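## Task

r1 begins in the delivery room and r2 in the mail room; the connecting door is locked, but a service window is open. On the delivery room's table are four parcels, each showing a mail stop code on its top face; the mail room's shelf holds letter trays with codes on their fronts. Every parcel whose code equals a tray's code must end up in that tray, entirely within its walls. Parcels with no matching tray must stay on the table, and every tray must stay on the shelf. At the end the grippers must have released everything and the robots must be out of the way. A robot that tips over or is left leaning fails the task, and anything that stays in place only because a robot holds it does not count.

## Robot and tools

Robots. r1 and r2 are identical Hello Robot Stretch 4 units, about 1.6 m tall. Each has an omni-wheel base whose rim is within 0.23 m of its origin, a lift on a mast, a telescoping arm that reaches forward, a three-joint wrist, and a two-finger gripper. Cameras per robot: <r>_head_camera, <r>_head_left_camera, <r>_head_right_camera, <r>_wrist_camera. A likely workflow: r1 carries a parcel to the service window, and r2 takes it and puts it in the tray.

Frames. The base frame sits on the floor under the base centre: x forward, y left, z up. hand_pose, a point between the open fingertips, is reported in this frame and may be slightly off. Odometry is the base frame at the scene start. Each robot reports only in its own frames, so where the two are relative to each other comes only from images, lidar_m and wrist_depth_mm.

execute_actions(actions, cameras). actions is a list with either one action or none; an empty list just returns state and images. An action is an object keyed "r1" and/or "r2". Under each key you can give:
- "base": exactly one relative command, an offset from where the base last measured itself. translate_m drives straight, forward positive, -2 to 2 m. strafe_m moves sideways, left positive, -2 to 2 m. rotate_rad turns in place, counter-clockwise positive, -3.2 to 3.2.
- "joints": absolute targets by name (not offsets). Ranges:
  - lift_m: 0 to 1.2 m.
  - arm_m: 0 to 0.55 m.
  - wrist_yaw_rad: -1.134 to 4.276. 0 faces forward, positive turns left, 3.14 is folded back, and above 3.4 the arm can block it.
  - wrist_pitch_rad: -1.117 to 4.259. 0 is level, 1.57 points down.
  - wrist_roll_rad: -1.117 to 4.259. Positive is clockwise seen from behind.
  - gripper_m: fingertip gap, -0.038 to 0.141 m. Below 0 the fingers press together.
- "pace": "slow", "default", "fast" or "max". Base speeds are 0.1/0.3/0.4/0.6 m/s and 1/2/3/4 rad/s, further capped when the lift is high.
- "contact_limits": {"arm_m": 0 to 0.75}, how hard the arm may push before stopping. The default is 0.5.
- "end_of_arm": "enable_torque", sent on its own, revives wrist or gripper motors that shut off.
Motions within one action start together. No action runs longer than 15 s. A joint target outside its range is clipped and reported. An unknown key or any other bad value rejects the whole call. If a robot is left out of an action, it may keep pushing toward old targets. cameras lists camera names, or "all"; [] means no images. At scene start you can unfold the wrist by sending lift_m 0.4 with wrist_yaw_rad 0.

Other tools. wait(seconds 0–10) lets time pass without commanding anything. zoom_image(camera, region [x0,y0,x1,y1], at most 504x504 px) enlarges part of the latest image; use it to read parcel and tray codes. read_manual returns only licence texts. finished_scene(scene) ends scene 1 or 2 for good, reports success and gives the next task. Ending a reply without a tool call ends all remaining scenes.

Results. base_status and joint_status report how each motion ended:
- done: reached target.
- off_target: stopped short, may still push.
- contact_stop_at_<key>: hit something; that part goes slack, so a lift can sink or wheels can roll.
- limit_stop_at_<name>: e.g. own_body is self-collision; tilt means leaning over 6°, and the lift, arm and wheels go slack.
- time_out.
- torque_fault: a wrist or gripper motor went limp. Send enable_torque.
Other result fields:
- on_its_own lists things not commanded in this call; "held at" is a target, not a position.
- lidar_m gives 12 distances in 30° sectors: 1st ahead, counter-clockwise, 4th left, 7th behind, 10th right. "-" means nothing seen or closer than 0.25 m. It can miss glass and thin legs, and it sees the other robot.
- wrist_depth_mm is a 7x7 grid of depths in mm (100–2000).
- base_odometry counts wheel turns, so slip counts as travel. If turned_by_wheels and turned_by_imu differ by more than about 0.1 rad, the heading is off by about their difference.
- base_tilt is in degrees with a fixed bias of up to 1.5.
- motor_effort is percent of max, with the peak in brackets. A firm grip shows in gripper_m effort; neither the gripper reading nor "done" proves a hold.

Gripping. Command a gap smaller than the object; squeezing harder draws the object toward the wrist. If the fingertips stick on a surface, raise the lift.

Avoid:
- Robot-to-robot contact. A hard press fails the run, and once bases touch, even millimetres more presses hard. Robots don't wait for each other, and their travel can differ by about 3 cm per metre.
- Driving or turning with more than 1 kg held and arm_m over 0.2, especially at fast or max; this can tip the robot. So can steady pushing with the gripper held high.
Tilted-up, rolled wrists can trigger self-collision stops.

Things may occasionally get bumped.

Each tool is called after "Call:" as name(argument=value, ...) on one line, values as JSON.

## Session

Call:
execute_actions(actions=[])

Scene clock: 0.00 s.
r1.base_odometry: x=+0.000 y=+0.000 heading=+0.000 (m, m, rad; r1's odometry frame)
r1.turned_by_wheels: +0.000 (rad since the last result)
r1.turned_by_imu: +0.000 (rad since the last result)
r1.base_tilt: forward=-0.3 right=-0.1 (deg)
r1.lidar_m: 1.21 0.84 0.79 0.86 1.18 1.15 1.24 1.51 3.89 1.24 1.59 3.10
r1.base_status: not commanded
r1.joint_positions: lift_m=+0.282 arm_m=-0.002 wrist_yaw_rad=+3.138 wrist_pitch_rad=+0.001 wrist_roll_rad=-0.011 gripper_m=+0.057
r1.joint_status: not commanded
r1.motor_effort: lift_m=+21 arm_m=+0 wrist_yaw_rad=+2 wrist_pitch_rad=-5 wrist_roll_rad=-2 gripper_m=-5 wheel_0=+1 wheel_1=+0 wheel_2=+0 (%)
r1.hand_pose: x=-0.1194 y=+0.0885 z=+0.4600 quat_wxyz=(+0.002, +0.000, -0.006, +1.000) (m; r1's base frame)
r1.wrist_depth_mm: - 139 238 1499 1281 1138 1025 / - 110 138 1430 1281 1138 1025 / - 114 138 1430 1255 1138 1025 / 138 135 174 1430 1255 1118 1025 / 213 1921 1661 1430 1255 1118 1025 / 221 1708 196 1397 198 1118 1008 / 222 1060 1138 144 1160 1060 1008
r2.base_odometry: x=+0.000 y=+0.000 heading=+0.000 (m, m, rad; r2's odometry frame)
r2.turned_by_wheels: +0.000 (rad since the last result)
r2.turned_by_imu: +0.000 (rad since the last result)
r2.base_tilt: forward=+0.1 right=+0.5 (deg)
r2.lidar_m: 1.12 0.69 0.66 0.81 1.14 2.07 2.17 2.98 3.05 3.66 2.76 2.67
r2.base_status: not commanded
r2.joint_positions: lift_m=+0.272 arm_m=-0.002 wrist_yaw_rad=+3.069 wrist_pitch_rad=+0.022 wrist_roll_rad=-0.006 gripper_m=+0.057
r2.joint_status: not commanded
r2.motor_effort: lift_m=+19 arm_m=+0 wrist_yaw_rad=+1 wrist_pitch_rad=-7 wrist_roll_rad=-3 gripper_m=-3 wheel_0=+2 wheel_1=+0 wheel_2=+0 (%)
r2.hand_pose: x=-0.1119 y=+0.1082 z=+0.4436 quat_wxyz=(+0.036, -0.011, -0.003, +0.999) (m; r2's base frame)
r2.wrist_depth_mm: - 141 - - - 1863 1756 / - 124 229 - - 1921 1708 / - 134 191 - - 1921 1756 / 142 143 - - - 1921 1756 / - - - - - 1921 1756 / 1430 1576 195 1576 196 1537 1537 / 1008 1008 1060 106 1060 991 1042
pictures: r1_head_camera, r1_head_left_camera, r1_head_right_camera, r1_wrist_camera, r2_head_camera, r2_head_left_camera, r2_head_right_camera, r2_wrist_camera
Images, in order (width x height): r1_head_camera 420x560, r1_head_left_camera 420x672, r1_head_right_camera 420x672, r1_wrist_camera 616x392, r2_head_camera 420x560, r2_head_left_camera 420x672, r2_head_right_camera 420x672, r2_wrist_camera 616x392.

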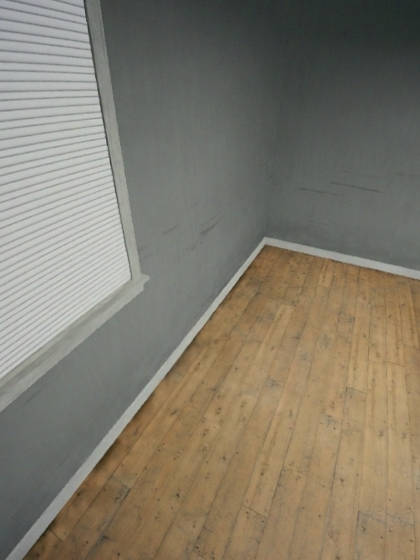

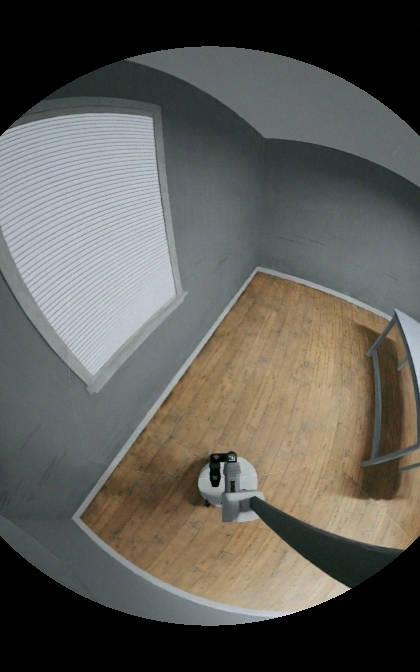

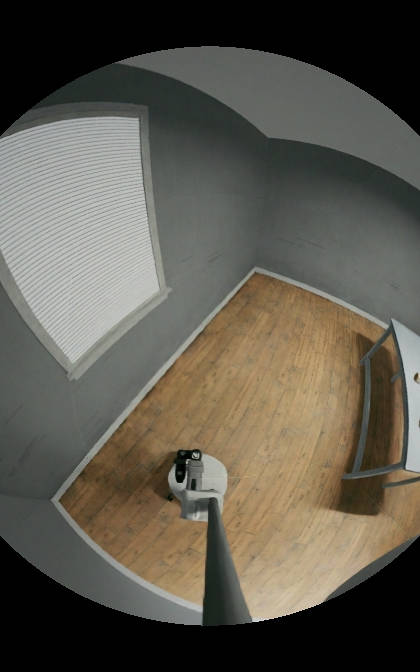

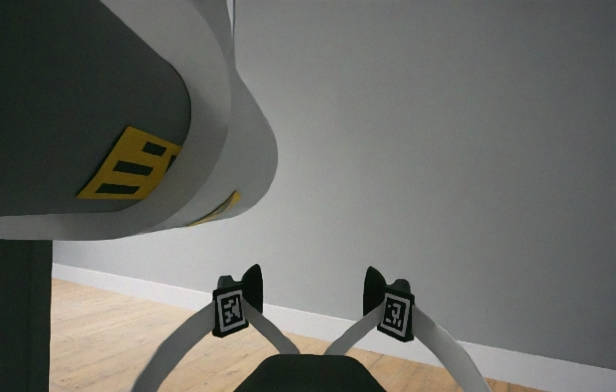

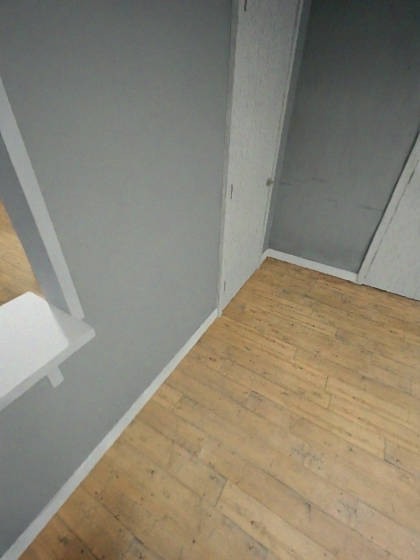

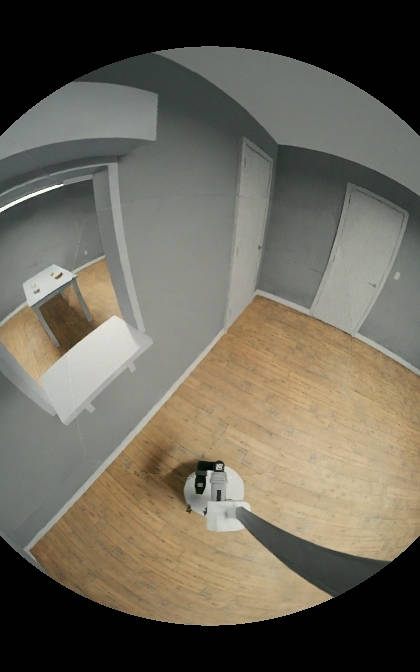

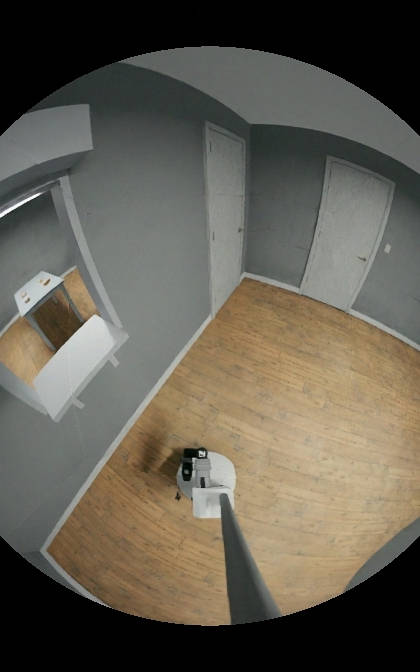

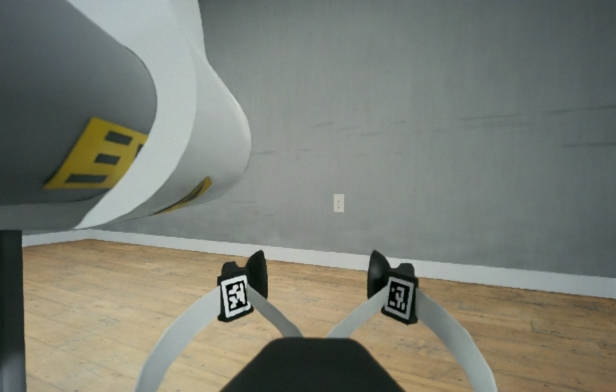

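Turn r1 toward the table (right), r2 right to find the shelf.

Call:
execute_actions(actions=[{"r1":{"base":{"rotate_rad":-1.3},"joints":{"lift_m":0.9,"wrist_yaw_rad":0}},"r2":{"base":{"rotate_rad":-2.0},"joints":{"lift_m":0.9,"wrist_yaw_rad":0}}}], cameras=["r1_head_camera","r1_head_right_camera","r2_head_camera","r2_head_right_camera"])

Scene clock: 7.43 s.
r1.base_odometry: x=+0.000 y=+0.000 heading=-1.300 (m, m, rad; r1's odometry frame)
r1.turned_by_wheels: -1.300 (rad since the last result)
r1.turned_by_imu: -1.293 (rad since the last result)
r1.base_tilt: forward=-0.4 right=-0.2 (deg)
r1.lidar_m: 1.32 3.10 1.73 0.95 0.81 0.82 1.00 1.17 1.17 1.36 2.30 1.24
r1.base_status: done
r1.joint_positions: lift_m=+0.900 arm_m=-0.002 wrist_yaw_rad=+0.000 wrist_pitch_rad=+0.001 wrist_roll_rad=-0.011 gripper_m=+0.057
r1.joint_status: all done
r1.motor_effort: lift_m=+24(25) arm_m=+0(0) wrist_yaw_rad=+0(6) wrist_pitch_rad=-5(7) wrist_roll_rad=-2(2) gripper_m=-2(2) wheel_0=+2(6) wheel_1=+2(6) wheel_2=+2(8) (%)
r1.hand_pose: x=+0.4573 y=-0.0873 z=+1.0777 quat_wxyz=(+1.000, -0.006, +0.000, +0.000) (m; r1's base frame)
r1.wrist_depth_mm: - - - - - - - / - - - - - - - / - - - - - - - / - - - - - - - / - - - - - - - / - - 196 1464 198 1281 - / - - - 144 - 976 -
r2.base_odometry: x=+0.000 y=+0.000 heading=-2.000 (m, m, rad; r2's odometry frame)
r2.turned_by_wheels: -2.000 (rad since the last result)
r2.turned_by_imu: -2.020 (rad since the last result)
r2.base_tilt: forward=+0.2 right=+0.5 (deg)
r2.lidar_m: 3.06 3.49 2.72 2.27 1.05 0.70 0.68 0.86 1.27 2.06 2.21 3.24
r2.base_status: done
r2.joint_positions: lift_m=+0.900 arm_m=-0.002 wrist_yaw_rad=+0.001 wrist_pitch_rad=+0.022 wrist_roll_rad=-0.006 gripper_m=+0.057
r2.joint_status: all done
r2.motor_effort: lift_m=+23(24) arm_m=+0(0) wrist_yaw_rad=+0(8) wrist_pitch_rad=-8(8) wrist_roll_rad=-2(1) gripper_m=-3(4) wheel_0=+2(7) wheel_1=+1(10) wheel_2=+2(10) (%)
r2.hand_pose: x=+0.4578 y=-0.0873 z=+1.0715 quat_wxyz=(+1.000, -0.003, +0.011, +0.000) (m; r2's base frame)
r2.wrist_depth_mm: - - - - - - - / - - - - - - - / - - - - - - - / - - - - - - - / - - - - - - - / - - 195 - 196 - - / - - - 106 - - -
pictures: r1_head_camera, r1_head_right_camera, r2_head_camera, r2_head_right_camera
Images, in order (width x height): r1_head_camera 420x560, r1_head_right_camera 420x672, r2_head_camera 420x560, r2_head_right_camera 420x672.

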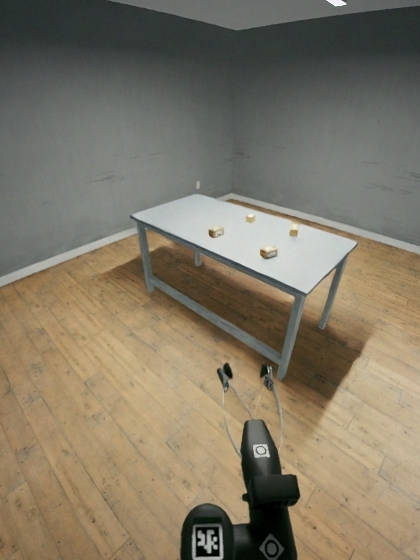

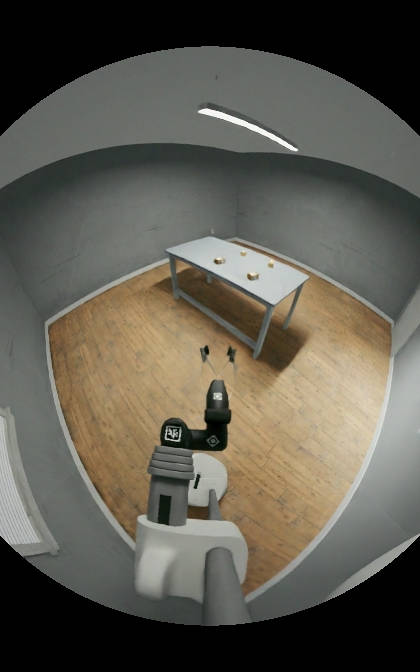

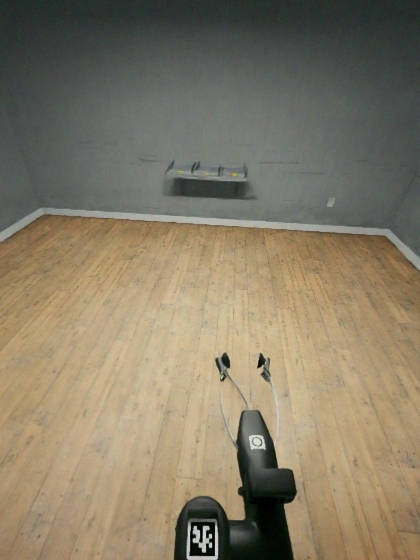

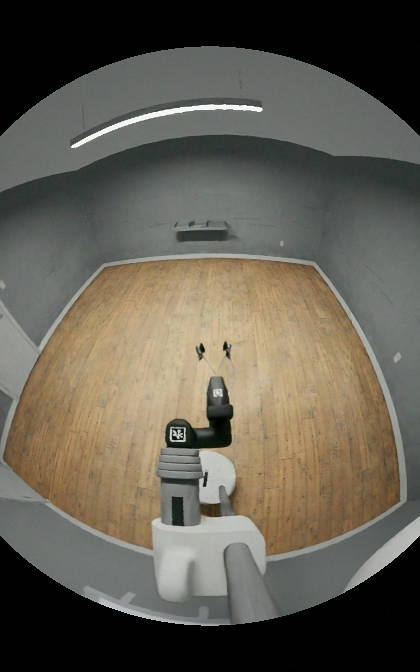

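Call:
execute_actions(actions=[{"r1":{"base":{"rotate_rad":-0.45},"joints":{"wrist_pitch_rad":0.6}},"r2":{"base":{"translate_m":2.0},"pace":"fast"}}], cameras=["r1_head_camera","r2_head_camera"])

Scene clock: 22.47 s.
r1.base_odometry: x=+0.000 y=+0.000 heading=-1.749 (m, m, rad; r1's odometry frame)
r1.turned_by_wheels: -0.450 (rad since the last result)
r1.turned_by_imu: -0.449 (rad since the last result)
r1.base_tilt: forward=-0.4 right=-0.1 (deg)
r1.lidar_m: 1.24 1.38 3.13 1.57 0.91 0.80 0.84 1.00 1.15 1.18 1.40 2.67
r1.base_status: done
r1.joint_positions: lift_m=+0.900 arm_m=-0.002 wrist_yaw_rad=+0.000 wrist_pitch_rad=+0.601 wrist_roll_rad=-0.011 gripper_m=+0.057
r1.joint_status: all done
r1.motor_effort: lift_m=+24(24) arm_m=+0(0) wrist_yaw_rad=+2(0) wrist_pitch_rad=-3(2) wrist_roll_rad=-2(2) gripper_m=-3(0) wheel_0=+2(3) wheel_1=+2(6) wheel_2=+2(7) (%)
r1.hand_pose: x=+0.4066 y=-0.0874 z=+0.9147 quat_wxyz=(+0.955, -0.005, +0.296, +0.002) (m; r1's base frame)
r1.wrist_depth_mm: - 1808 - - - - - / - 1229 1138 1281 - - - / - - - - - - - / 1863 1921 1921 1983 1921 1921 1983 / 1618 1537 1499 1499 1576 1576 1576 / 1308 1336 196 1336 198 1366 1336 / 1160 1138 1138 144 1138 1118 1138
r2.base_odometry: x=-0.831 y=-1.819 heading=-1.999 (m, m, rad; r2's odometry frame)
r2.turned_by_wheels: +0.000 (rad since the last result)
r2.turned_by_imu: +0.004 (rad since the last result)
r2.base_tilt: forward=+0.2 right=+0.5 (deg)
r2.lidar_m: 1.04 1.14 2.40 2.49 2.68 2.85 2.81 2.93 2.30 2.26 1.96 1.07
r2.base_status: done
r2.joint_positions: lift_m=+0.900 arm_m=-0.002 wrist_yaw_rad=+0.000 wrist_pitch_rad=+0.022 wrist_roll_rad=-0.006 gripper_m=+0.057
r2.joint_status: not commanded
r2.motor_effort: lift_m=+22(22) arm_m=+0(0) wrist_yaw_rad=+0(1) wrist_pitch_rad=-7(8) wrist_roll_rad=-2(2) gripper_m=-4(2) wheel_0=+3(10) wheel_1=+2(9) wheel_2=+0(13) (%)
r2.hand_pose: x=+0.4578 y=-0.0873 z=+1.0716 quat_wxyz=(+1.000, -0.003, +0.011, +0.000) (m; r2's base frame)
r2.wrist_depth_mm: 1430 1366 1336 1281 1205 1205 1160 / 1430 1366 1336 1281 1229 1205 1160 / 1430 1397 1336 1308 1229 1205 1182 / 1430 1397 1336 1308 1229 1205 1160 / 1430 1397 1336 1281 1229 1205 1182 / 1430 1430 195 1118 196 1205 1182 / 1499 1397 1336 106 831 1205 1182
pictures: r1_head_camera, r2_head_camera
Images, in order (width x height): r1_head_camera 420x560, r2_head_camera 420x560.

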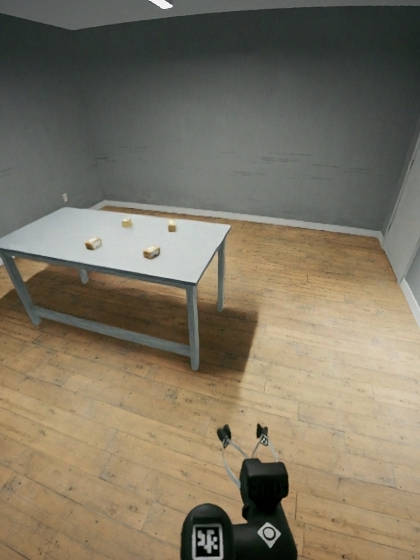

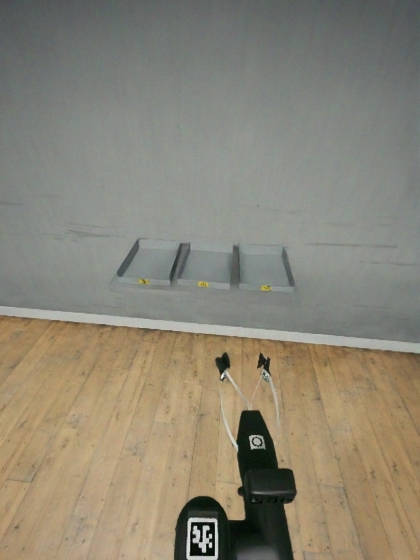

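Call:
zoom_image(camera="r2_head_camera", region=[100, 230, 310, 300])

Call:
execute_actions(actions=[{"r1":{"base":{"strafe_m":0.45},"joints":{"lift_m":1.05,"wrist_pitch_rad":1.0}}}], cameras=["r1_head_camera","r1_wrist_camera"])

Region (100, 230, 310, 300) of r2_head_camera's 420x560 image, scaled by 2.400, with more detail than that image has.

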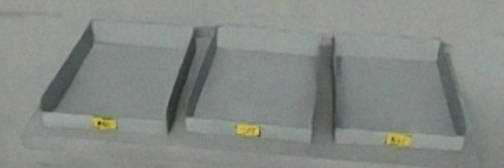

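Scene clock: 28.83 s.
r1.base_odometry: x=+0.443 y=-0.080 heading=-1.749 (m, m, rad; r1's odometry frame)
r1.turned_by_wheels: +0.000 (rad since the last result)
r1.turned_by_imu: -0.002 (rad since the last result)
r1.base_tilt: forward=-0.5 right=-0.2 (deg)
r1.lidar_m: 1.28 1.57 2.68 1.29 0.76 0.67 0.67 0.85 1.57 1.59 1.92 1.29
r1.base_status: done
r1.joint_positions: lift_m=+1.050 arm_m=-0.002 wrist_yaw_rad=+0.000 wrist_pitch_rad=+1.001 wrist_roll_rad=-0.011 gripper_m=+0.057
r1.joint_status: all done
r1.motor_effort: lift_m=+24(25) arm_m=+0(0) wrist_yaw_rad=+1(2) wrist_pitch_rad=-3(1) wrist_roll_rad=-2(2) gripper_m=-4(3) wheel_0=+0(10) wheel_1=+0(9) wheel_2=+1(1) (%)
r1.hand_pose: x=+0.3244 y=-0.0874 z=+0.9850 quat_wxyz=(+0.877, -0.005, +0.480, +0.003) (m; r1's base frame)
r1.wrist_depth_mm: - - - - - - - / 1863 1756 1756 1756 1808 1756 1808 / 1618 1576 1576 1576 1537 1576 1618 / 1464 1430 1464 1430 1430 1397 1430 / 1308 1336 1308 1281 1281 1281 1281 / 1182 1205 196 1182 198 1182 1182 / 1118 1060 1118 144 1098 1098 1098
r2.base_odometry: x=-0.831 y=-1.819 heading=-1.999 (m, m, rad; r2's odometry frame)
r2.turned_by_wheels: +0.000 (rad since the last result)
r2.turned_by_imu: -0.001 (rad since the last result)
r2.base_tilt: forward=+0.2 right=+0.5 (deg)
r2.lidar_m: 1.05 1.14 2.41 2.51 2.66 2.84 2.82 2.91 2.28 2.24 1.95 1.06
r2.base_status: not commanded
r2.joint_positions: lift_m=+0.900 arm_m=-0.002 wrist_yaw_rad=+0.000 wrist_pitch_rad=+0.022 wrist_roll_rad=-0.006 gripper_m=+0.057
r2.joint_status: not commanded
r2.motor_effort: lift_m=+22(22) arm_m=+0(0) wrist_yaw_rad=+0(0) wrist_pitch_rad=-8(7) wrist_roll_rad=-1(1) gripper_m=-2(3) wheel_0=+3(4) wheel_1=+2(2) wheel_2=+1(0) (%)
r2.hand_pose: x=+0.4578 y=-0.0873 z=+1.0716 quat_wxyz=(+1.000, -0.003, +0.011, +0.000) (m; r2's base frame)
r2.wrist_depth_mm: 1430 1366 1308 1281 1229 1182 1160 / 1430 1366 1336 1281 1255 1205 1182 / 1430 1397 1308 1281 1281 1205 1182 / 1464 1397 1336 1308 1255 1205 1182 / 1464 1397 1336 1308 1255 1205 1182 / 1464 1397 195 1118 196 1229 1182 / 1464 1397 1336 106 831 1205 1182
pictures: r1_head_camera, r1_wrist_camera
Images, in order (width x height): r1_head_camera 420x560, r1_wrist_camera 616x392.

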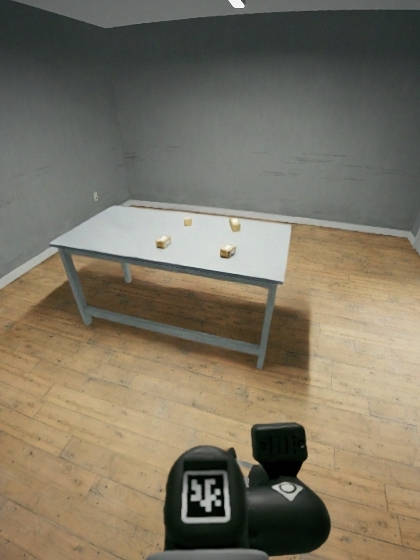

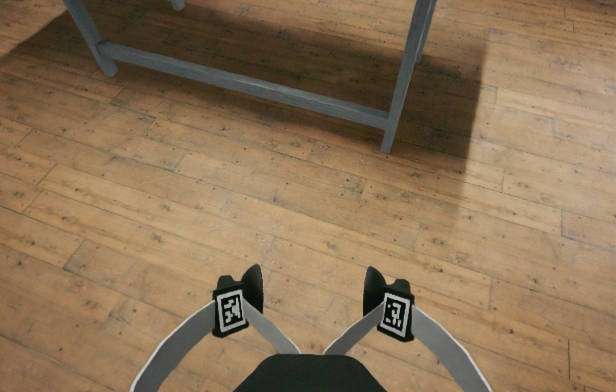

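Call:
execute_actions(actions=[{"r1":{"base":{"translate_m":0.95},"joints":{"wrist_pitch_rad":0.8}},"r2":{"joints":{"lift_m":0.7}}}], cameras=["r1_head_camera","r1_wrist_camera","r2_wrist_camera"])

Scene clock: 37.50 s.
r1.base_odometry: x=+0.275 y=-1.015 heading=-1.749 (m, m, rad; r1's odometry frame)
r1.turned_by_wheels: +0.000 (rad since the last result)
r1.turned_by_imu: -0.005 (rad since the last result)
r1.base_tilt: forward=-0.4 right=-0.3 (deg)
r1.lidar_m: 0.39 0.48 0.90 2.37 1.82 1.56 1.58 1.94 1.90 1.80 0.45 0.38
r1.base_status: done
r1.joint_positions: lift_m=+1.050 arm_m=-0.002 wrist_yaw_rad=+0.000 wrist_pitch_rad=+0.802 wrist_roll_rad=-0.011 gripper_m=+0.057
r1.joint_status: all done
r1.motor_effort: lift_m=+23(24) arm_m=+0(0) wrist_yaw_rad=+2(2) wrist_pitch_rad=-5(7) wrist_roll_rad=-2(2) gripper_m=-5(2) wheel_0=+0(5) wheel_1=-1(7) wheel_2=+2(11) (%)
r1.hand_pose: x=+0.3694 y=-0.0874 z=+1.0207 quat_wxyz=(+0.921, -0.005, +0.390, +0.002) (m; r1's base frame)
r1.wrist_depth_mm: - - - - - - - / 931 931 931 931 931 - - / 759 759 759 759 759 759 1921 / 647 615 647 647 647 647 691 / 559 559 559 544 549 559 574 / 1229 512 195 496 198 496 492 / 1138 1008 715 144 436 433 442
r2.base_odometry: x=-0.831 y=-1.819 heading=-1.999 (m, m, rad; r2's odometry frame)
r2.turned_by_wheels: +0.000 (rad since the last result)
r2.turned_by_imu: -0.001 (rad since the last result)
r2.base_tilt: forward=+0.2 right=+0.5 (deg)
r2.lidar_m: 1.05 1.15 2.39 2.50 2.66 2.85 2.80 2.93 2.27 2.24 1.97 1.07
r2.base_status: not commanded
r2.joint_positions: lift_m=+0.700 arm_m=-0.002 wrist_yaw_rad=+0.000 wrist_pitch_rad=+0.022 wrist_roll_rad=-0.006 gripper_m=+0.057
r2.joint_status: all done
r2.motor_effort: lift_m=+16(20) arm_m=+0(0) wrist_yaw_rad=+0(1) wrist_pitch_rad=-8(8) wrist_roll_rad=-2(2) gripper_m=-3(3) wheel_0=+4(4) wheel_1=+2(2) wheel_2=+0(0) (%)
r2.hand_pose: x=+0.4578 y=-0.0873 z=+0.8721 quat_wxyz=(+1.000, -0.003, +0.011, +0.000) (m; r2's base frame)
r2.wrist_depth_mm: 1430 1366 1336 1255 1229 1205 1138 / 1430 1397 1336 1281 1255 1229 1160 / 1430 1366 1336 1281 1255 1205 1182 / 1464 1366 1308 1281 1229 1182 1182 / 1464 976 917 891 866 1182 1182 / 1464 1397 195 1308 196 1205 1205 / 1464 1430 1366 106 1255 1229 1182
pictures: r1_head_camera, r1_wrist_camera, r2_wrist_camera
Images, in order (width x height): r1_head_camera 420x560, r1_wrist_camera 616x392, r2_wrist_camera 616x392.

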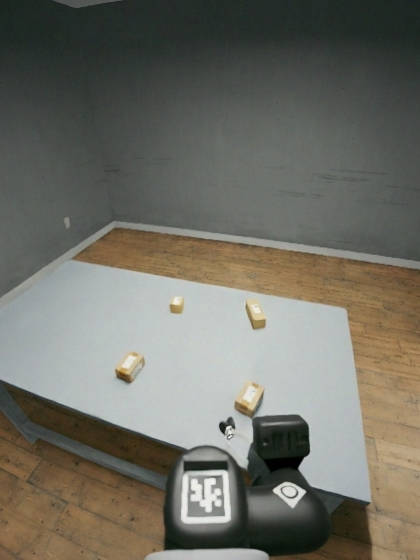

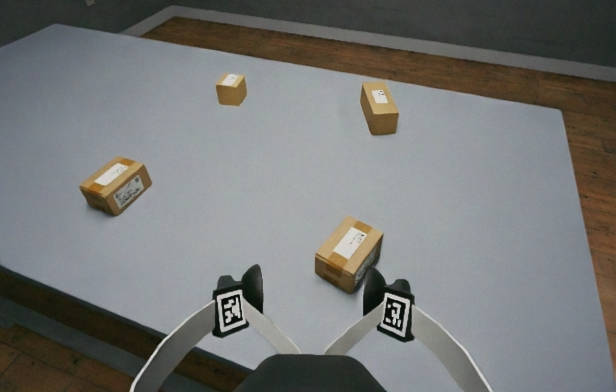

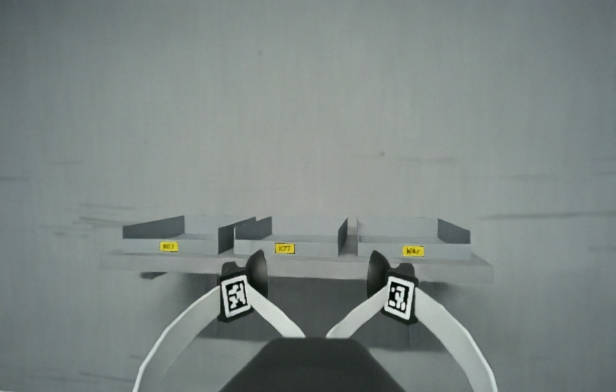

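Call:
zoom_image(camera="r2_wrist_camera", region=[120, 220, 470, 270])

Call:
zoom_image(camera="r1_wrist_camera", region=[60, 60, 420, 300])

Region (120, 220, 470, 270) of r2_wrist_camera's 616x392 image, scaled by 1.440; it fills the top 72 rows of this view, and the rest is white.

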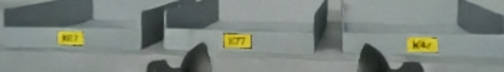

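Region (60, 60, 420, 300) of r1_wrist_camera's 616x392 image, scaled by 1.400.

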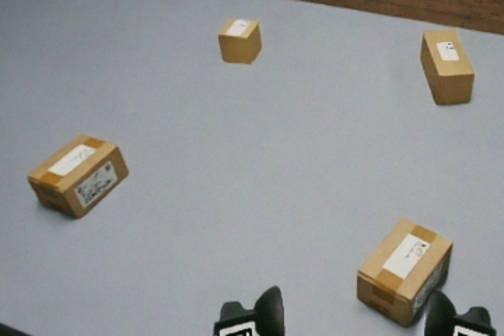

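Call:
execute_actions(actions=[{"r1":{"joints":{"arm_m":0.3,"wrist_pitch_rad":1.57,"gripper_m":0.12,"lift_m":1.1}},"r2":{"base":{"translate_m":0.5}}}], cameras=["r1_wrist_camera","r2_wrist_camera"])

Scene clock: 49.87 s.
r1.base_odometry: x=+0.275 y=-1.015 heading=-1.749 (m, m, rad; r1's odometry frame)
r1.turned_by_wheels: +0.000 (rad since the last result)
r1.turned_by_imu: -0.001 (rad since the last result)
r1.base_tilt: forward=-0.3 right=-0.1 (deg)
r1.lidar_m: 0.39 0.46 0.92 2.39 1.79 1.58 1.58 1.94 1.89 1.82 0.44 0.38
r1.base_status: not commanded
r1.joint_positions: lift_m=+1.100 arm_m=+0.299 wrist_yaw_rad=+0.000 wrist_pitch_rad=+1.570 wrist_roll_rad=-0.011 gripper_m=+0.120
r1.joint_status: all done
r1.motor_effort: lift_m=+24(25) arm_m=+8(8) wrist_yaw_rad=+1(2) wrist_pitch_rad=+1(5) wrist_roll_rad=-2(2) gripper_m=+3(3) wheel_0=+0(0) wheel_1=-1(1) wheel_2=+2(2) (%)
r1.hand_pose: x=+0.4698 y=-0.0874 z=+0.9894 quat_wxyz=(+0.707, -0.004, +0.707, +0.004) (m; r1's base frame)
r1.wrist_depth_mm: 415 455 452 452 449 449 445 / 455 455 455 449 445 445 445 / 455 455 455 449 449 449 442 / 452 452 449 449 445 445 445 / 1205 1205 449 445 449 442 445 / 1205 1229 213 445 442 442 442 / 1205 1229 1008 141 1182 445 439
r2.base_odometry: x=-1.039 y=-2.274 heading=-1.999 (m, m, rad; r2's odometry frame)
r2.turned_by_wheels: +0.000 (rad since the last result)
r2.turned_by_imu: +0.001 (rad since the last result)
r2.base_tilt: forward=+0.2 right=+0.5 (deg)
r2.lidar_m: 0.55 0.61 1.61 2.43 2.65 3.36 3.32 3.00 2.34 2.30 1.33 0.57
r2.base_status: done
r2.joint_positions: lift_m=+0.700 arm_m=-0.002 wrist_yaw_rad=+0.000 wrist_pitch_rad=+0.022 wrist_roll_rad=-0.006 gripper_m=+0.057
r2.joint_status: not commanded
r2.motor_effort: lift_m=+16(16) arm_m=+0(0) wrist_yaw_rad=-1(1) wrist_pitch_rad=-7(7) wrist_roll_rad=-2(1) gripper_m=-4(3) wheel_0=+3(9) wheel_1=+2(6) wheel_2=-3(13) (%)
r2.hand_pose: x=+0.4578 y=-0.0873 z=+0.8721 quat_wxyz=(+1.000, -0.003, +0.011, +0.000) (m; r2's base frame)
r2.wrist_depth_mm: 866 842 809 778 759 732 707 / 878 854 820 788 759 732 715 / 878 842 820 788 759 732 715 / 891 854 831 798 768 741 715 / 707 768 683 732 707 699 707 / 421 439 195 512 196 512 484 / 379 364 357 106 357 336 353
pictures: r1_wrist_camera, r2_wrist_camera
Images, in order (width x height): r1_wrist_camera 616x392, r2_wrist_camera 616x392.

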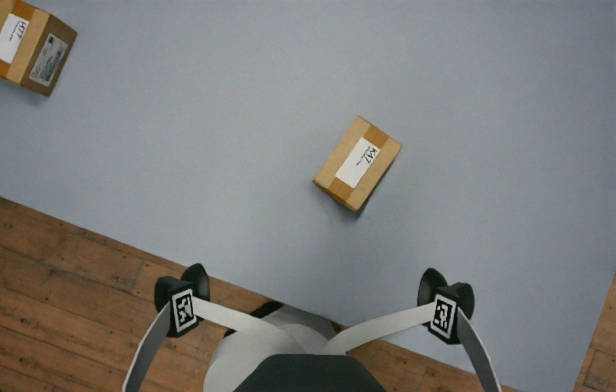

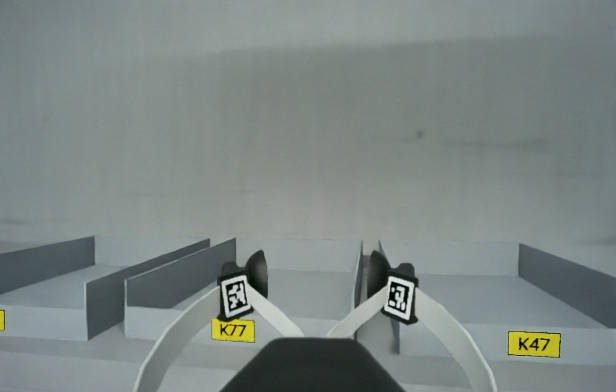

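Call:
execute_actions(actions=[{"r1":{"base":{"strafe_m":-0.06},"joints":{"arm_m":0.39,"wrist_roll_rad":0.6,"gripper_m":0.1}},"r2":{"base":{"rotate_rad":-0.2}}}], cameras=["r1_wrist_camera","r2_head_camera"])

Scene clock: 59.43 s.
r1.base_odometry: x=+0.216 y=-1.004 heading=-1.749 (m, m, rad; r1's odometry frame)
r1.turned_by_wheels: +0.000 (rad since the last result)
r1.turned_by_imu: -0.001 (rad since the last result)
r1.base_tilt: forward=-0.4 right=-0.1 (deg)
r1.lidar_m: 0.36 0.45 0.89 2.45 1.83 1.58 1.60 1.96 1.84 1.75 0.43 0.36
r1.base_status: done
r1.joint_positions: lift_m=+1.100 arm_m=+0.389 wrist_yaw_rad=+0.000 wrist_pitch_rad=+1.570 wrist_roll_rad=+0.600 gripper_m=+0.100
r1.joint_status: all done
r1.motor_effort: lift_m=+24(24) arm_m=+8(10) wrist_yaw_rad=+2(2) wrist_pitch_rad=+0(1) wrist_roll_rad=+0(4) gripper_m=-3(5) wheel_0=+0(7) wheel_1=-1(8) wheel_2=+1(2) (%)
r1.hand_pose: x=+0.5598 y=-0.0874 z=+0.9894 quat_wxyz=(+0.676, +0.209, +0.675, -0.209) (m; r1's base frame)
r1.wrist_depth_mm: 459 452 452 452 452 445 1205 / 455 459 452 449 445 449 1205 / 459 452 452 449 449 449 1205 / 452 452 452 452 445 442 442 / 452 452 449 397 445 445 442 / 452 449 195 449 213 442 442 / 449 452 449 145 445 445 1182
r2.base_odometry: x=-1.038 y=-2.274 heading=-2.198 (m, m, rad; r2's odometry frame)
r2.turned_by_wheels: -0.199 (rad since the last result)
r2.turned_by_imu: -0.202 (rad since the last result)
r2.base_tilt: forward=+0.2 right=+0.5 (deg)
r2.lidar_m: 0.56 0.56 0.74 2.46 2.50 3.16 3.30 3.33 2.47 2.30 1.61 0.61
r2.base_status: done
r2.joint_positions: lift_m=+0.700 arm_m=-0.002 wrist_yaw_rad=+0.000 wrist_pitch_rad=+0.022 wrist_roll_rad=-0.006 gripper_m=+0.057
r2.joint_status: not commanded
r2.motor_effort: lift_m=+16(16) arm_m=+0(0) wrist_yaw_rad=+0(1) wrist_pitch_rad=-8(9) wrist_roll_rad=-2(3) gripper_m=-3(4) wheel_0=+5(6) wheel_1=+3(8) wheel_2=+3(12) (%)
r2.hand_pose: x=+0.4578 y=-0.0874 z=+0.8721 quat_wxyz=(+1.000, -0.003, +0.011, +0.000) (m; r2's base frame)
r2.wrist_depth_mm: 759 768 778 788 798 809 820 / 768 778 788 788 798 820 820 / 768 778 788 798 809 820 831 / 778 778 778 809 809 831 831 / 691 723 723 750 750 820 831 / 424 512 195 512 196 436 831 / 357 342 357 106 357 357 831
pictures: r1_wrist_camera, r2_head_camera
Images, in order (width x height): r1_wrist_camera 616x392, r2_head_camera 420x560.

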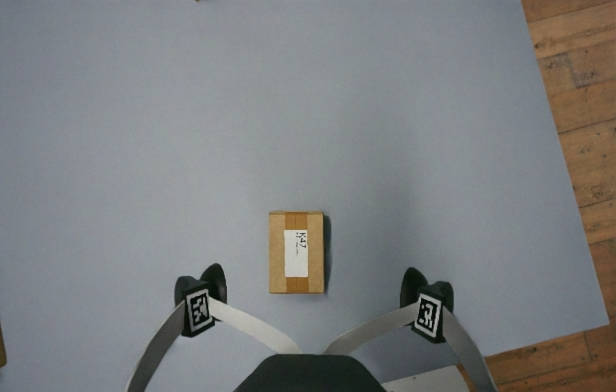

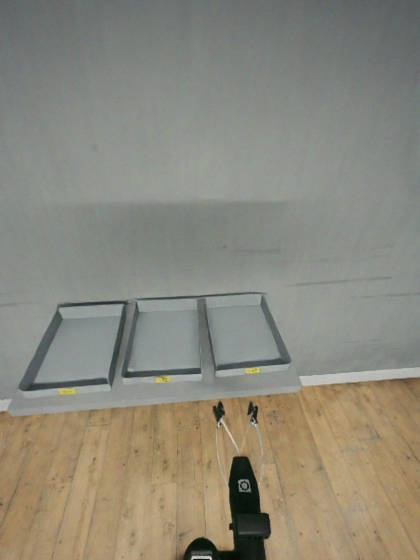

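Call:
execute_actions(actions=[{"r1":{"joints":{"lift_m":0.85}}}], cameras=["r1_wrist_camera"])

Call:
execute_actions(actions=[{"r1":{"joints":{"gripper_m":0.01}}}], cameras=[])

Call:
execute_actions(actions=[{"r1":{"joints":{"lift_m":1.0,"arm_m":0.1}}}], cameras=["r1_wrist_camera","r1_head_left_camera"])

Scene clock: 69.70 s.
r1.base_odometry: x=+0.216 y=-1.004 heading=-1.749 (m, m, rad; r1's odometry frame)
r1.turned_by_wheels: +0.000 (rad since the last result)
r1.turned_by_imu: +0.005 (rad since the last result)
r1.base_tilt: forward=-0.4 right=+0.0 (deg)
r1.lidar_m: 0.36 0.47 0.87 2.44 1.81 1.59 1.58 1.96 1.83 1.75 0.40 0.37
r1.base_status: not commanded
r1.joint_positions: lift_m=+0.888 arm_m=+0.389 wrist_yaw_rad=-0.001 wrist_pitch_rad=+1.569 wrist_roll_rad=+0.600 gripper_m=+0.100
r1.joint_status: lift_m contact_stop (moved -0.212 of -0.250)
r1.on_its_own: lift_m is slack since a contact_stop (your +0.850 is given up)
r1.motor_effort: lift_m=+16(23) arm_m=+7(8) wrist_yaw_rad=+3(9) wrist_pitch_rad=+2(28) wrist_roll_rad=-2(0) gripper_m=+0(5) wheel_0=-3(3) wheel_1=-2(4) wheel_2=-1(2) (%)
r1.hand_pose: x=+0.5599 y=-0.0874 z=+0.7779 quat_wxyz=(+0.676, +0.209, +0.675, -0.209) (m; r1's base frame)
r1.wrist_depth_mm: 247 247 245 244 244 243 242 / 247 246 245 244 243 242 241 / 246 245 243 244 242 241 240 / 245 244 243 242 241 240 239 / 244 244 242 191 240 239 239 / 243 243 191 191 213 239 237 / 243 241 240 140 239 237 237
r2.base_odometry: x=-1.038 y=-2.274 heading=-2.198 (m, m, rad; r2's odometry frame)
r2.turned_by_wheels: +0.000 (rad since the last result)
r2.turned_by_imu: -0.001 (rad since the last result)
r2.base_tilt: forward=+0.1 right=+0.5 (deg)
r2.lidar_m: 0.55 0.57 0.75 2.46 2.51 3.16 3.30 3.34 2.49 2.29 1.61 0.61
r2.base_status: not commanded
r2.joint_positions: lift_m=+0.700 arm_m=-0.002 wrist_yaw_rad=+0.000 wrist_pitch_rad=+0.022 wrist_roll_rad=-0.006 gripper_m=+0.057
r2.joint_status: not commanded
r2.motor_effort: lift_m=+16(16) arm_m=+0(0) wrist_yaw_rad=-1(1) wrist_pitch_rad=-7(8) wrist_roll_rad=-2(2) gripper_m=-3(4) wheel_0=+5(5) wheel_1=+3(3) wheel_2=+4(3) (%)
r2.hand_pose: x=+0.4578 y=-0.0874 z=+0.8721 quat_wxyz=(+1.000, -0.003, +0.011, +0.000) (m; r2's base frame)
r2.wrist_depth_mm: 759 768 778 788 798 809 820 / 768 768 778 798 809 809 820 / 768 778 788 798 809 820 831 / 778 778 788 798 809 820 831 / 691 723 732 741 759 820 831 / 424 512 195 512 196 439 842 / 355 342 357 106 357 359 842
pictures: r1_wrist_camera
Images, in order (width x height): r1_wrist_camera 616x392.

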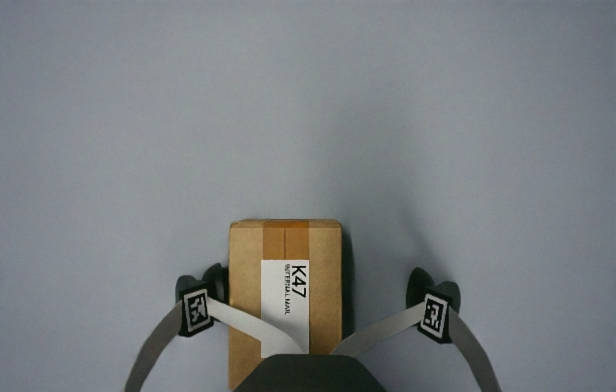

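not run: a stop came earlier in this reply.

not run: a stop came earlier in this reply.

Call:
execute_actions(actions=[{"r1":{"joints":{"lift_m":0.9,"gripper_m":0.01}}}], cameras=[])

Call:
execute_actions(actions=[{"r1":{"joints":{"lift_m":1.05,"arm_m":0.1}}}], cameras=["r1_wrist_camera","r1_head_left_camera"])

Scene clock: 75.07 s.
r1.base_odometry: x=+0.216 y=-1.004 heading=-1.749 (m, m, rad; r1's odometry frame)
r1.turned_by_wheels: +0.000 (rad since the last result)
r1.turned_by_imu: -0.001 (rad since the last result)
r1.base_tilt: forward=-0.4 right=-0.2 (deg)
r1.lidar_m: 0.36 0.48 0.87 2.46 1.83 1.58 1.61 1.97 1.83 1.77 0.40 0.37
r1.base_status: not commanded
r1.joint_positions: lift_m=+0.900 arm_m=+0.389 wrist_yaw_rad=+0.000 wrist_pitch_rad=+1.570 wrist_roll_rad=+0.600 gripper_m=+0.010
r1.joint_status: all done
r1.motor_effort: lift_m=+24(24) arm_m=+7(8) wrist_yaw_rad=+3(3) wrist_pitch_rad=+1(6) wrist_roll_rad=-2(3) gripper_m=-19(22) wheel_0=-3(3) wheel_1=-2(2) wheel_2=-1(1) (%)
r1.hand_pose: x=+0.5598 y=-0.0874 z=+0.7894 quat_wxyz=(+0.676, +0.209, +0.675, -0.209) (m; r1's base frame)
r1.wrist_depth_mm: 254 252 251 250 250 249 247 / 253 253 251 250 249 248 248 / 252 251 250 250 248 248 246 / 252 251 249 250 248 247 246 / 251 251 250 185 247 247 246 / 252 251 185 184 184 247 245 / 250 250 249 183 247 246 245
r2.base_odometry: x=-1.038 y=-2.274 heading=-2.198 (m, m, rad; r2's odometry frame)
r2.turned_by_wheels: +0.000 (rad since the last result)
r2.turned_by_imu: +0.000 (rad since the last result)
r2.base_tilt: forward=+0.1 right=+0.5 (deg)
r2.lidar_m: 0.55 0.57 0.75 2.47 2.50 3.18 3.30 3.35 2.46 2.30 1.62 0.62
r2.base_status: not commanded
r2.joint_positions: lift_m=+0.700 arm_m=-0.002 wrist_yaw_rad=+0.000 wrist_pitch_rad=+0.022 wrist_roll_rad=-0.006 gripper_m=+0.057
r2.joint_status: not commanded
r2.motor_effort: lift_m=+16(16) arm_m=+0(0) wrist_yaw_rad=+0(1) wrist_pitch_rad=-8(7) wrist_roll_rad=-3(2) gripper_m=-3(3) wheel_0=+4(4) wheel_1=+3(3) wheel_2=+4(4) (%)
r2.hand_pose: x=+0.4578 y=-0.0874 z=+0.8721 quat_wxyz=(+1.000, -0.003, +0.011, +0.000) (m; r2's base frame)
r2.wrist_depth_mm: 768 768 778 788 809 798 820 / 759 768 778 798 798 809 820 / 778 778 798 798 809 820 820 / 768 778 798 798 820 820 831 / 699 732 732 750 750 831 831 / 421 512 195 508 196 439 831 / 355 342 359 106 357 359 842
pictures: none
No camera images: the call's "cameras" was empty. Leave "cameras" out to get every camera's image.

Scene clock: 77.07 s.
r1.base_odometry: x=+0.216 y=-1.004 heading=-1.749 (m, m, rad; r1's odometry frame)
r1.turned_by_wheels: +0.000 (rad since the last result)
r1.turned_by_imu: +0.000 (rad since the last result)
r1.base_tilt: forward=-0.4 right=-0.1 (deg)
r1.lidar_m: 0.38 0.46 0.86 2.45 1.84 1.59 1.60 1.95 1.83 1.76 0.40 0.38
r1.base_status: not commanded
r1.joint_positions: lift_m=+1.050 arm_m=+0.101 wrist_yaw_rad=+0.000 wrist_pitch_rad=+1.570 wrist_roll_rad=+0.600 gripper_m=+0.010
r1.joint_status: all done
r1.motor_effort: lift_m=+25(26) arm_m=-8(8) wrist_yaw_rad=+2(2) wrist_pitch_rad=+1(1) wrist_roll_rad=-2(2) gripper_m=-27(22) wheel_0=-3(3) wheel_1=-2(2) wheel_2=-1(1) (%)
r1.hand_pose: x=+0.2724 y=-0.0874 z=+0.9394 quat_wxyz=(+0.676, +0.209, +0.675, -0.209) (m; r1's base frame)
r1.wrist_depth_mm: 410 404 407 402 399 1160 1160 / 407 404 404 402 402 399 1138 / 404 402 402 402 399 1160 1138 / 404 404 976 1160 1138 1138 1138 / 1182 1160 1160 185 1160 1160 1160 / 1160 1160 184 183 183 1138 1138 / 1160 1182 1160 183 750 1138 1138
r2.base_odometry: x=-1.038 y=-2.274 heading=-2.198 (m, m, rad; r2's odometry frame)
r2.turned_by_wheels: +0.000 (rad since the last result)
r2.turned_by_imu: +0.000 (rad since the last result)
r2.base_tilt: forward=+0.1 right=+0.5 (deg)
r2.lidar_m: 0.54 0.57 0.75 2.47 2.51 3.17 3.31 3.35 2.49 2.31 1.62 0.61
r2.base_status: not commanded
r2.joint_positions: lift_m=+0.700 arm_m=-0.002 wrist_yaw_rad=+0.000 wrist_pitch_rad=+0.022 wrist_roll_rad=-0.006 gripper_m=+0.057
r2.joint_status: not commanded
r2.motor_effort: lift_m=+16(16) arm_m=+0(0) wrist_yaw_rad=-1(0) wrist_pitch_rad=-7(7) wrist_roll_rad=-1(1) gripper_m=-3(3) wheel_0=+5(4) wheel_1=+3(3) wheel_2=+4(4) (%)
r2.hand_pose: x=+0.4578 y=-0.0874 z=+0.8721 quat_wxyz=(+1.000, -0.003, +0.011, +0.000) (m; r2's base frame)
r2.wrist_depth_mm: 759 778 788 798 798 809 820 / 768 768 788 788 798 809 820 / 768 778 778 788 809 820 831 / 778 788 788 809 820 820 831 / 691 715 723 750 750 831 842 / 427 508 195 512 196 436 842 / 355 342 357 106 357 359 842
pictures: r1_head_left_camera, r1_wrist_camera
Images, in order (width x height): r1_head_left_camera 420x672, r1_wrist_camera 616x392.

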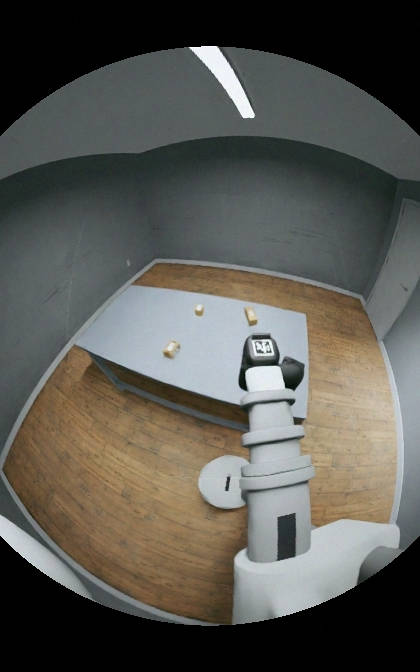

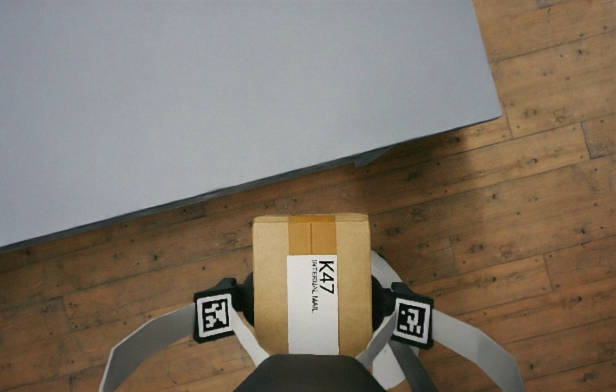

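Call:
execute_actions(actions=[{"r1":{"base":{"translate_m":-0.3}}}], cameras=[])

Call:
execute_actions(actions=[{"r1":{"base":{"rotate_rad":-2.96}},"r2":{"base":{"rotate_rad":-2.5}}}], cameras=["r1_head_left_camera","r2_head_left_camera"])

Scene clock: 84.37 s.
r1.base_odometry: x=+0.269 y=-0.709 heading=-1.750 (m, m, rad; r1's odometry frame)
r1.turned_by_wheels: +0.000 (rad since the last result)
r1.turned_by_imu: +0.000 (rad since the last result)
r1.base_tilt: forward=-0.4 right=-0.2 (deg)
r1.lidar_m: 0.67 0.80 1.57 2.42 1.50 1.31 1.32 1.61 1.73 1.72 1.98 0.63
r1.base_status: done
r1.joint_positions: lift_m=+1.050 arm_m=+0.101 wrist_yaw_rad=+0.000 wrist_pitch_rad=+1.570 wrist_roll_rad=+0.600 gripper_m=+0.010
r1.joint_status: not commanded
r1.motor_effort: lift_m=+24(24) arm_m=-8(8) wrist_yaw_rad=+2(2) wrist_pitch_rad=-1(0) wrist_roll_rad=-2(3) gripper_m=-22(24) wheel_0=-1(5) wheel_1=+0(5) wheel_2=+0(10) (%)
r1.hand_pose: x=+0.2724 y=-0.0874 z=+0.9394 quat_wxyz=(+0.676, +0.209, +0.675, -0.209) (m; r1's base frame)
r1.wrist_depth_mm: 1160 1160 1160 1160 1160 1160 1160 / 1182 1182 1160 1182 1160 1160 1138 / 1160 1160 1160 1160 1138 1160 1160 / 1182 1160 1160 1160 1160 1138 1160 / 1160 1160 1182 184 1160 1160 1138 / 1182 1160 185 183 183 1118 1138 / 1138 1160 1160 183 759 1138 1118
r2.base_odometry: x=-1.038 y=-2.274 heading=-2.198 (m, m, rad; r2's odometry frame)
r2.turned_by_wheels: +0.000 (rad since the last result)
r2.turned_by_imu: -0.001 (rad since the last result)
r2.base_tilt: forward=+0.2 right=+0.5 (deg)
r2.lidar_m: 0.56 0.56 0.73 2.45 2.50 3.18 3.29 3.34 2.47 2.29 1.62 0.62
r2.base_status: not commanded
r2.joint_positions: lift_m=+0.700 arm_m=-0.002 wrist_yaw_rad=+0.000 wrist_pitch_rad=+0.022 wrist_roll_rad=-0.006 gripper_m=+0.057
r2.joint_status: not commanded
r2.motor_effort: lift_m=+16(16) arm_m=+0(0) wrist_yaw_rad=+0(2) wrist_pitch_rad=-7(8) wrist_roll_rad=-1(1) gripper_m=-4(4) wheel_0=+4(4) wheel_1=+3(3) wheel_2=+4(3) (%)
r2.hand_pose: x=+0.4578 y=-0.0874 z=+0.8721 quat_wxyz=(+1.000, -0.003, +0.011, +0.000) (m; r2's base frame)
r2.wrist_depth_mm: 759 768 778 788 788 809 820 / 759 768 788 798 798 820 820 / 768 768 788 798 809 809 831 / 768 778 798 798 809 820 831 / 699 723 723 741 750 809 831 / 421 512 195 512 196 436 842 / 355 342 359 106 355 359 842
pictures: none
No camera images: the call's "cameras" was empty. Leave "cameras" out to get every camera's image.

Scene clock: 87.70 s.
r1.base_odometry: x=+0.269 y=-0.709 heading=+1.574 (m, m, rad; r1's odometry frame)
r1.turned_by_wheels: -2.960 (rad since the last result)
r1.turned_by_imu: -2.943 (rad since the last result)
r1.base_tilt: forward=-0.4 right=-0.3 (deg)
r1.lidar_m: 1.32 1.81 1.75 1.74 2.47 0.65 0.71 0.91 2.54 1.91 1.37 1.28
r1.base_status: done
r1.joint_positions: lift_m=+1.050 arm_m=+0.101 wrist_yaw_rad=+0.000 wrist_pitch_rad=+1.570 wrist_roll_rad=+0.600 gripper_m=+0.010
r1.joint_status: not commanded
r1.motor_effort: lift_m=+24(24) arm_m=-8(8) wrist_yaw_rad=+2(2) wrist_pitch_rad=+0(0) wrist_roll_rad=-2(2) gripper_m=-20(23) wheel_0=+1(5) wheel_1=+0(6) wheel_2=+2(5) (%)
r1.hand_pose: x=+0.2725 y=-0.0874 z=+0.9394 quat_wxyz=(+0.676, +0.209, +0.675, -0.209) (m; r1's base frame)
r1.wrist_depth_mm: 1182 1182 1182 1160 1160 1160 1160 / 1160 1182 1160 1160 1160 1160 1138 / 1160 1182 1160 1160 1160 1160 1118 / 1182 1160 1160 1182 1160 1160 1160 / 1182 1160 1160 185 1160 1138 1138 / 1160 1160 183 183 183 1138 1138 / 1182 1182 1138 183 788 1138 1118
r2.base_odometry: x=-1.039 y=-2.274 heading=+1.586 (m, m, rad; r2's odometry frame)
r2.turned_by_wheels: -2.499 (rad since the last result)
r2.turned_by_imu: -2.525 (rad since the last result)
r2.base_tilt: forward=+0.2 right=+0.5 (deg)
r2.lidar_m: 3.29 2.38 2.30 1.46 0.59 0.56 0.58 1.45 2.44 2.54 3.41 3.17
r2.base_status: done
r2.joint_positions: lift_m=+0.700 arm_m=-0.002 wrist_yaw_rad=+0.000 wrist_pitch_rad=+0.022 wrist_roll_rad=-0.006 gripper_m=+0.057
r2.joint_status: not commanded
r2.motor_effort: lift_m=+16(16) arm_m=+0(0) wrist_yaw_rad=+0(0) wrist_pitch_rad=-6(9) wrist_roll_rad=-1(1) gripper_m=-6(3) wheel_0=+4(6) wheel_1=+2(12) wheel_2=+3(12) (%)
r2.hand_pose: x=+0.4578 y=-0.0874 z=+0.8721 quat_wxyz=(+1.000, -0.003, +0.011, +0.000) (m; r2's base frame)
r2.wrist_depth_mm: 1983 - - - - - - / 1983 - - - - - - / 1983 - - - - - - / - - - - - - - / 1983 - - - - - - / - - 195 - 196 - - / 1863 1808 1983 106 1921 1808 1921
pictures: r1_head_left_camera, r2_head_left_camera
Images, in order (width x height): r1_head_left_camera 420x672, r2_head_left_camera 420x672.

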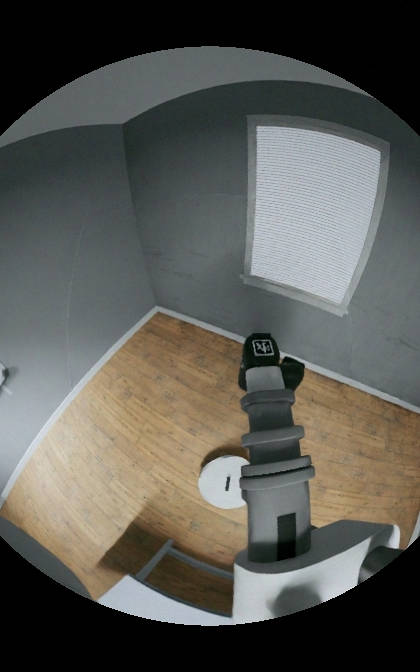

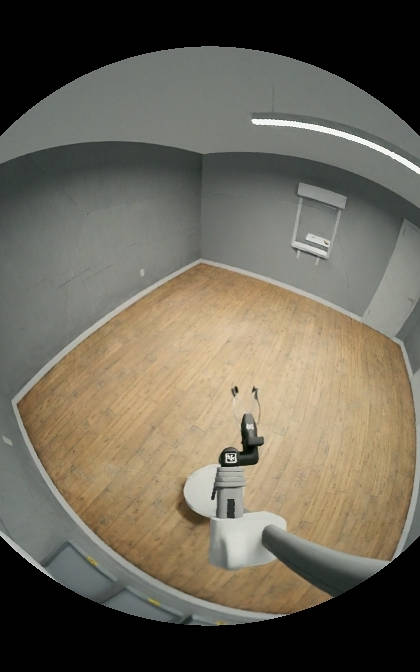

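Call:
execute_actions(actions=[{"r1":{"base":{"rotate_rad":1.6}},"r2":{"base":{"rotate_rad":-0.45}}}], cameras=["r1_head_left_camera","r2_head_camera"])

Scene clock: 95.30 s.
r1.base_odometry: x=+0.269 y=-0.709 heading=-3.110 (m, m, rad; r1's odometry frame)
r1.turned_by_wheels: +1.600 (rad since the last result)
r1.turned_by_imu: +1.589 (rad since the last result)
r1.base_tilt: forward=-0.4 right=-0.2 (deg)
r1.lidar_m: 1.72 2.55 0.65 0.70 0.98 2.55 1.85 1.32 1.28 1.34 1.80 1.74
r1.base_status: done
r1.joint_positions: lift_m=+1.050 arm_m=+0.101 wrist_yaw_rad=+0.000 wrist_pitch_rad=+1.570 wrist_roll_rad=+0.600 gripper_m=+0.010
r1.joint_status: not commanded
r1.motor_effort: lift_m=+24(24) arm_m=-7(8) wrist_yaw_rad=+2(2) wrist_pitch_rad=+0(0) wrist_roll_rad=-2(3) gripper_m=-25(24) wheel_0=-2(5) wheel_1=+0(6) wheel_2=-2(9) (%)
r1.hand_pose: x=+0.2725 y=-0.0874 z=+0.9394 quat_wxyz=(+0.676, +0.209, +0.675, -0.209) (m; r1's base frame)
r1.wrist_depth_mm: 1182 1160 1182 1160 1160 1160 1160 / 1160 1182 1160 1160 1160 1160 1160 / 1182 1160 1138 1160 1160 1138 1160 / 1182 1160 1160 1160 1160 1160 1138 / 1160 1160 1138 185 1138 1138 1138 / 991 1182 185 184 183 1138 1138 / 1160 1160 1160 183 788 1160 1138
r2.base_odometry: x=-1.039 y=-2.274 heading=+1.136 (m, m, rad; r2's odometry frame)
r2.turned_by_wheels: -0.449 (rad since the last result)
r2.turned_by_imu: -0.454 (rad since the last result)
r2.base_tilt: forward=+0.1 right=+0.5 (deg)
r2.lidar_m: 3.18 3.06 2.35 2.31 1.36 0.57 0.56 0.59 1.55 2.44 2.60 3.35
r2.base_status: done
r2.joint_positions: lift_m=+0.700 arm_m=-0.002 wrist_yaw_rad=+0.000 wrist_pitch_rad=+0.022 wrist_roll_rad=-0.006 gripper_m=+0.057
r2.joint_status: not commanded
r2.motor_effort: lift_m=+17(16) arm_m=+0(0) wrist_yaw_rad=+1(1) wrist_pitch_rad=-7(7) wrist_roll_rad=-1(1) gripper_m=-3(4) wheel_0=+4(10) wheel_1=+2(8) wheel_2=+3(9) (%)
r2.hand_pose: x=+0.4578 y=-0.0874 z=+0.8721 quat_wxyz=(+1.000, -0.003, +0.011, +0.000) (m; r2's base frame)
r2.wrist_depth_mm: - - - - - - - / - - - - - - - / - - - - - - - / - - - - - - - / - - - - - - - / - - 195 - 196 - - / 1921 1808 1921 106 1921 1756 1921
pictures: r1_head_left_camera, r2_head_camera
Images, in order (width x height): r1_head_left_camera 420x672, r2_head_camera 420x560.

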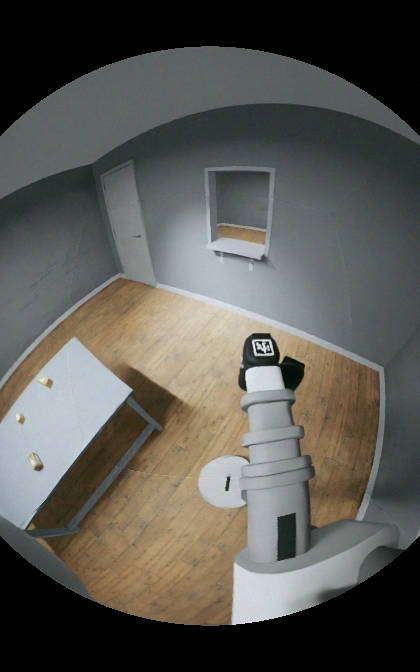

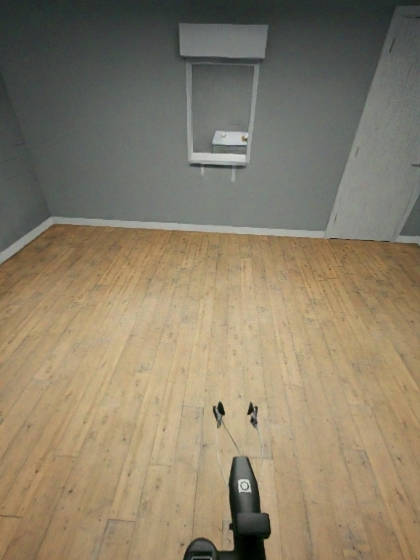

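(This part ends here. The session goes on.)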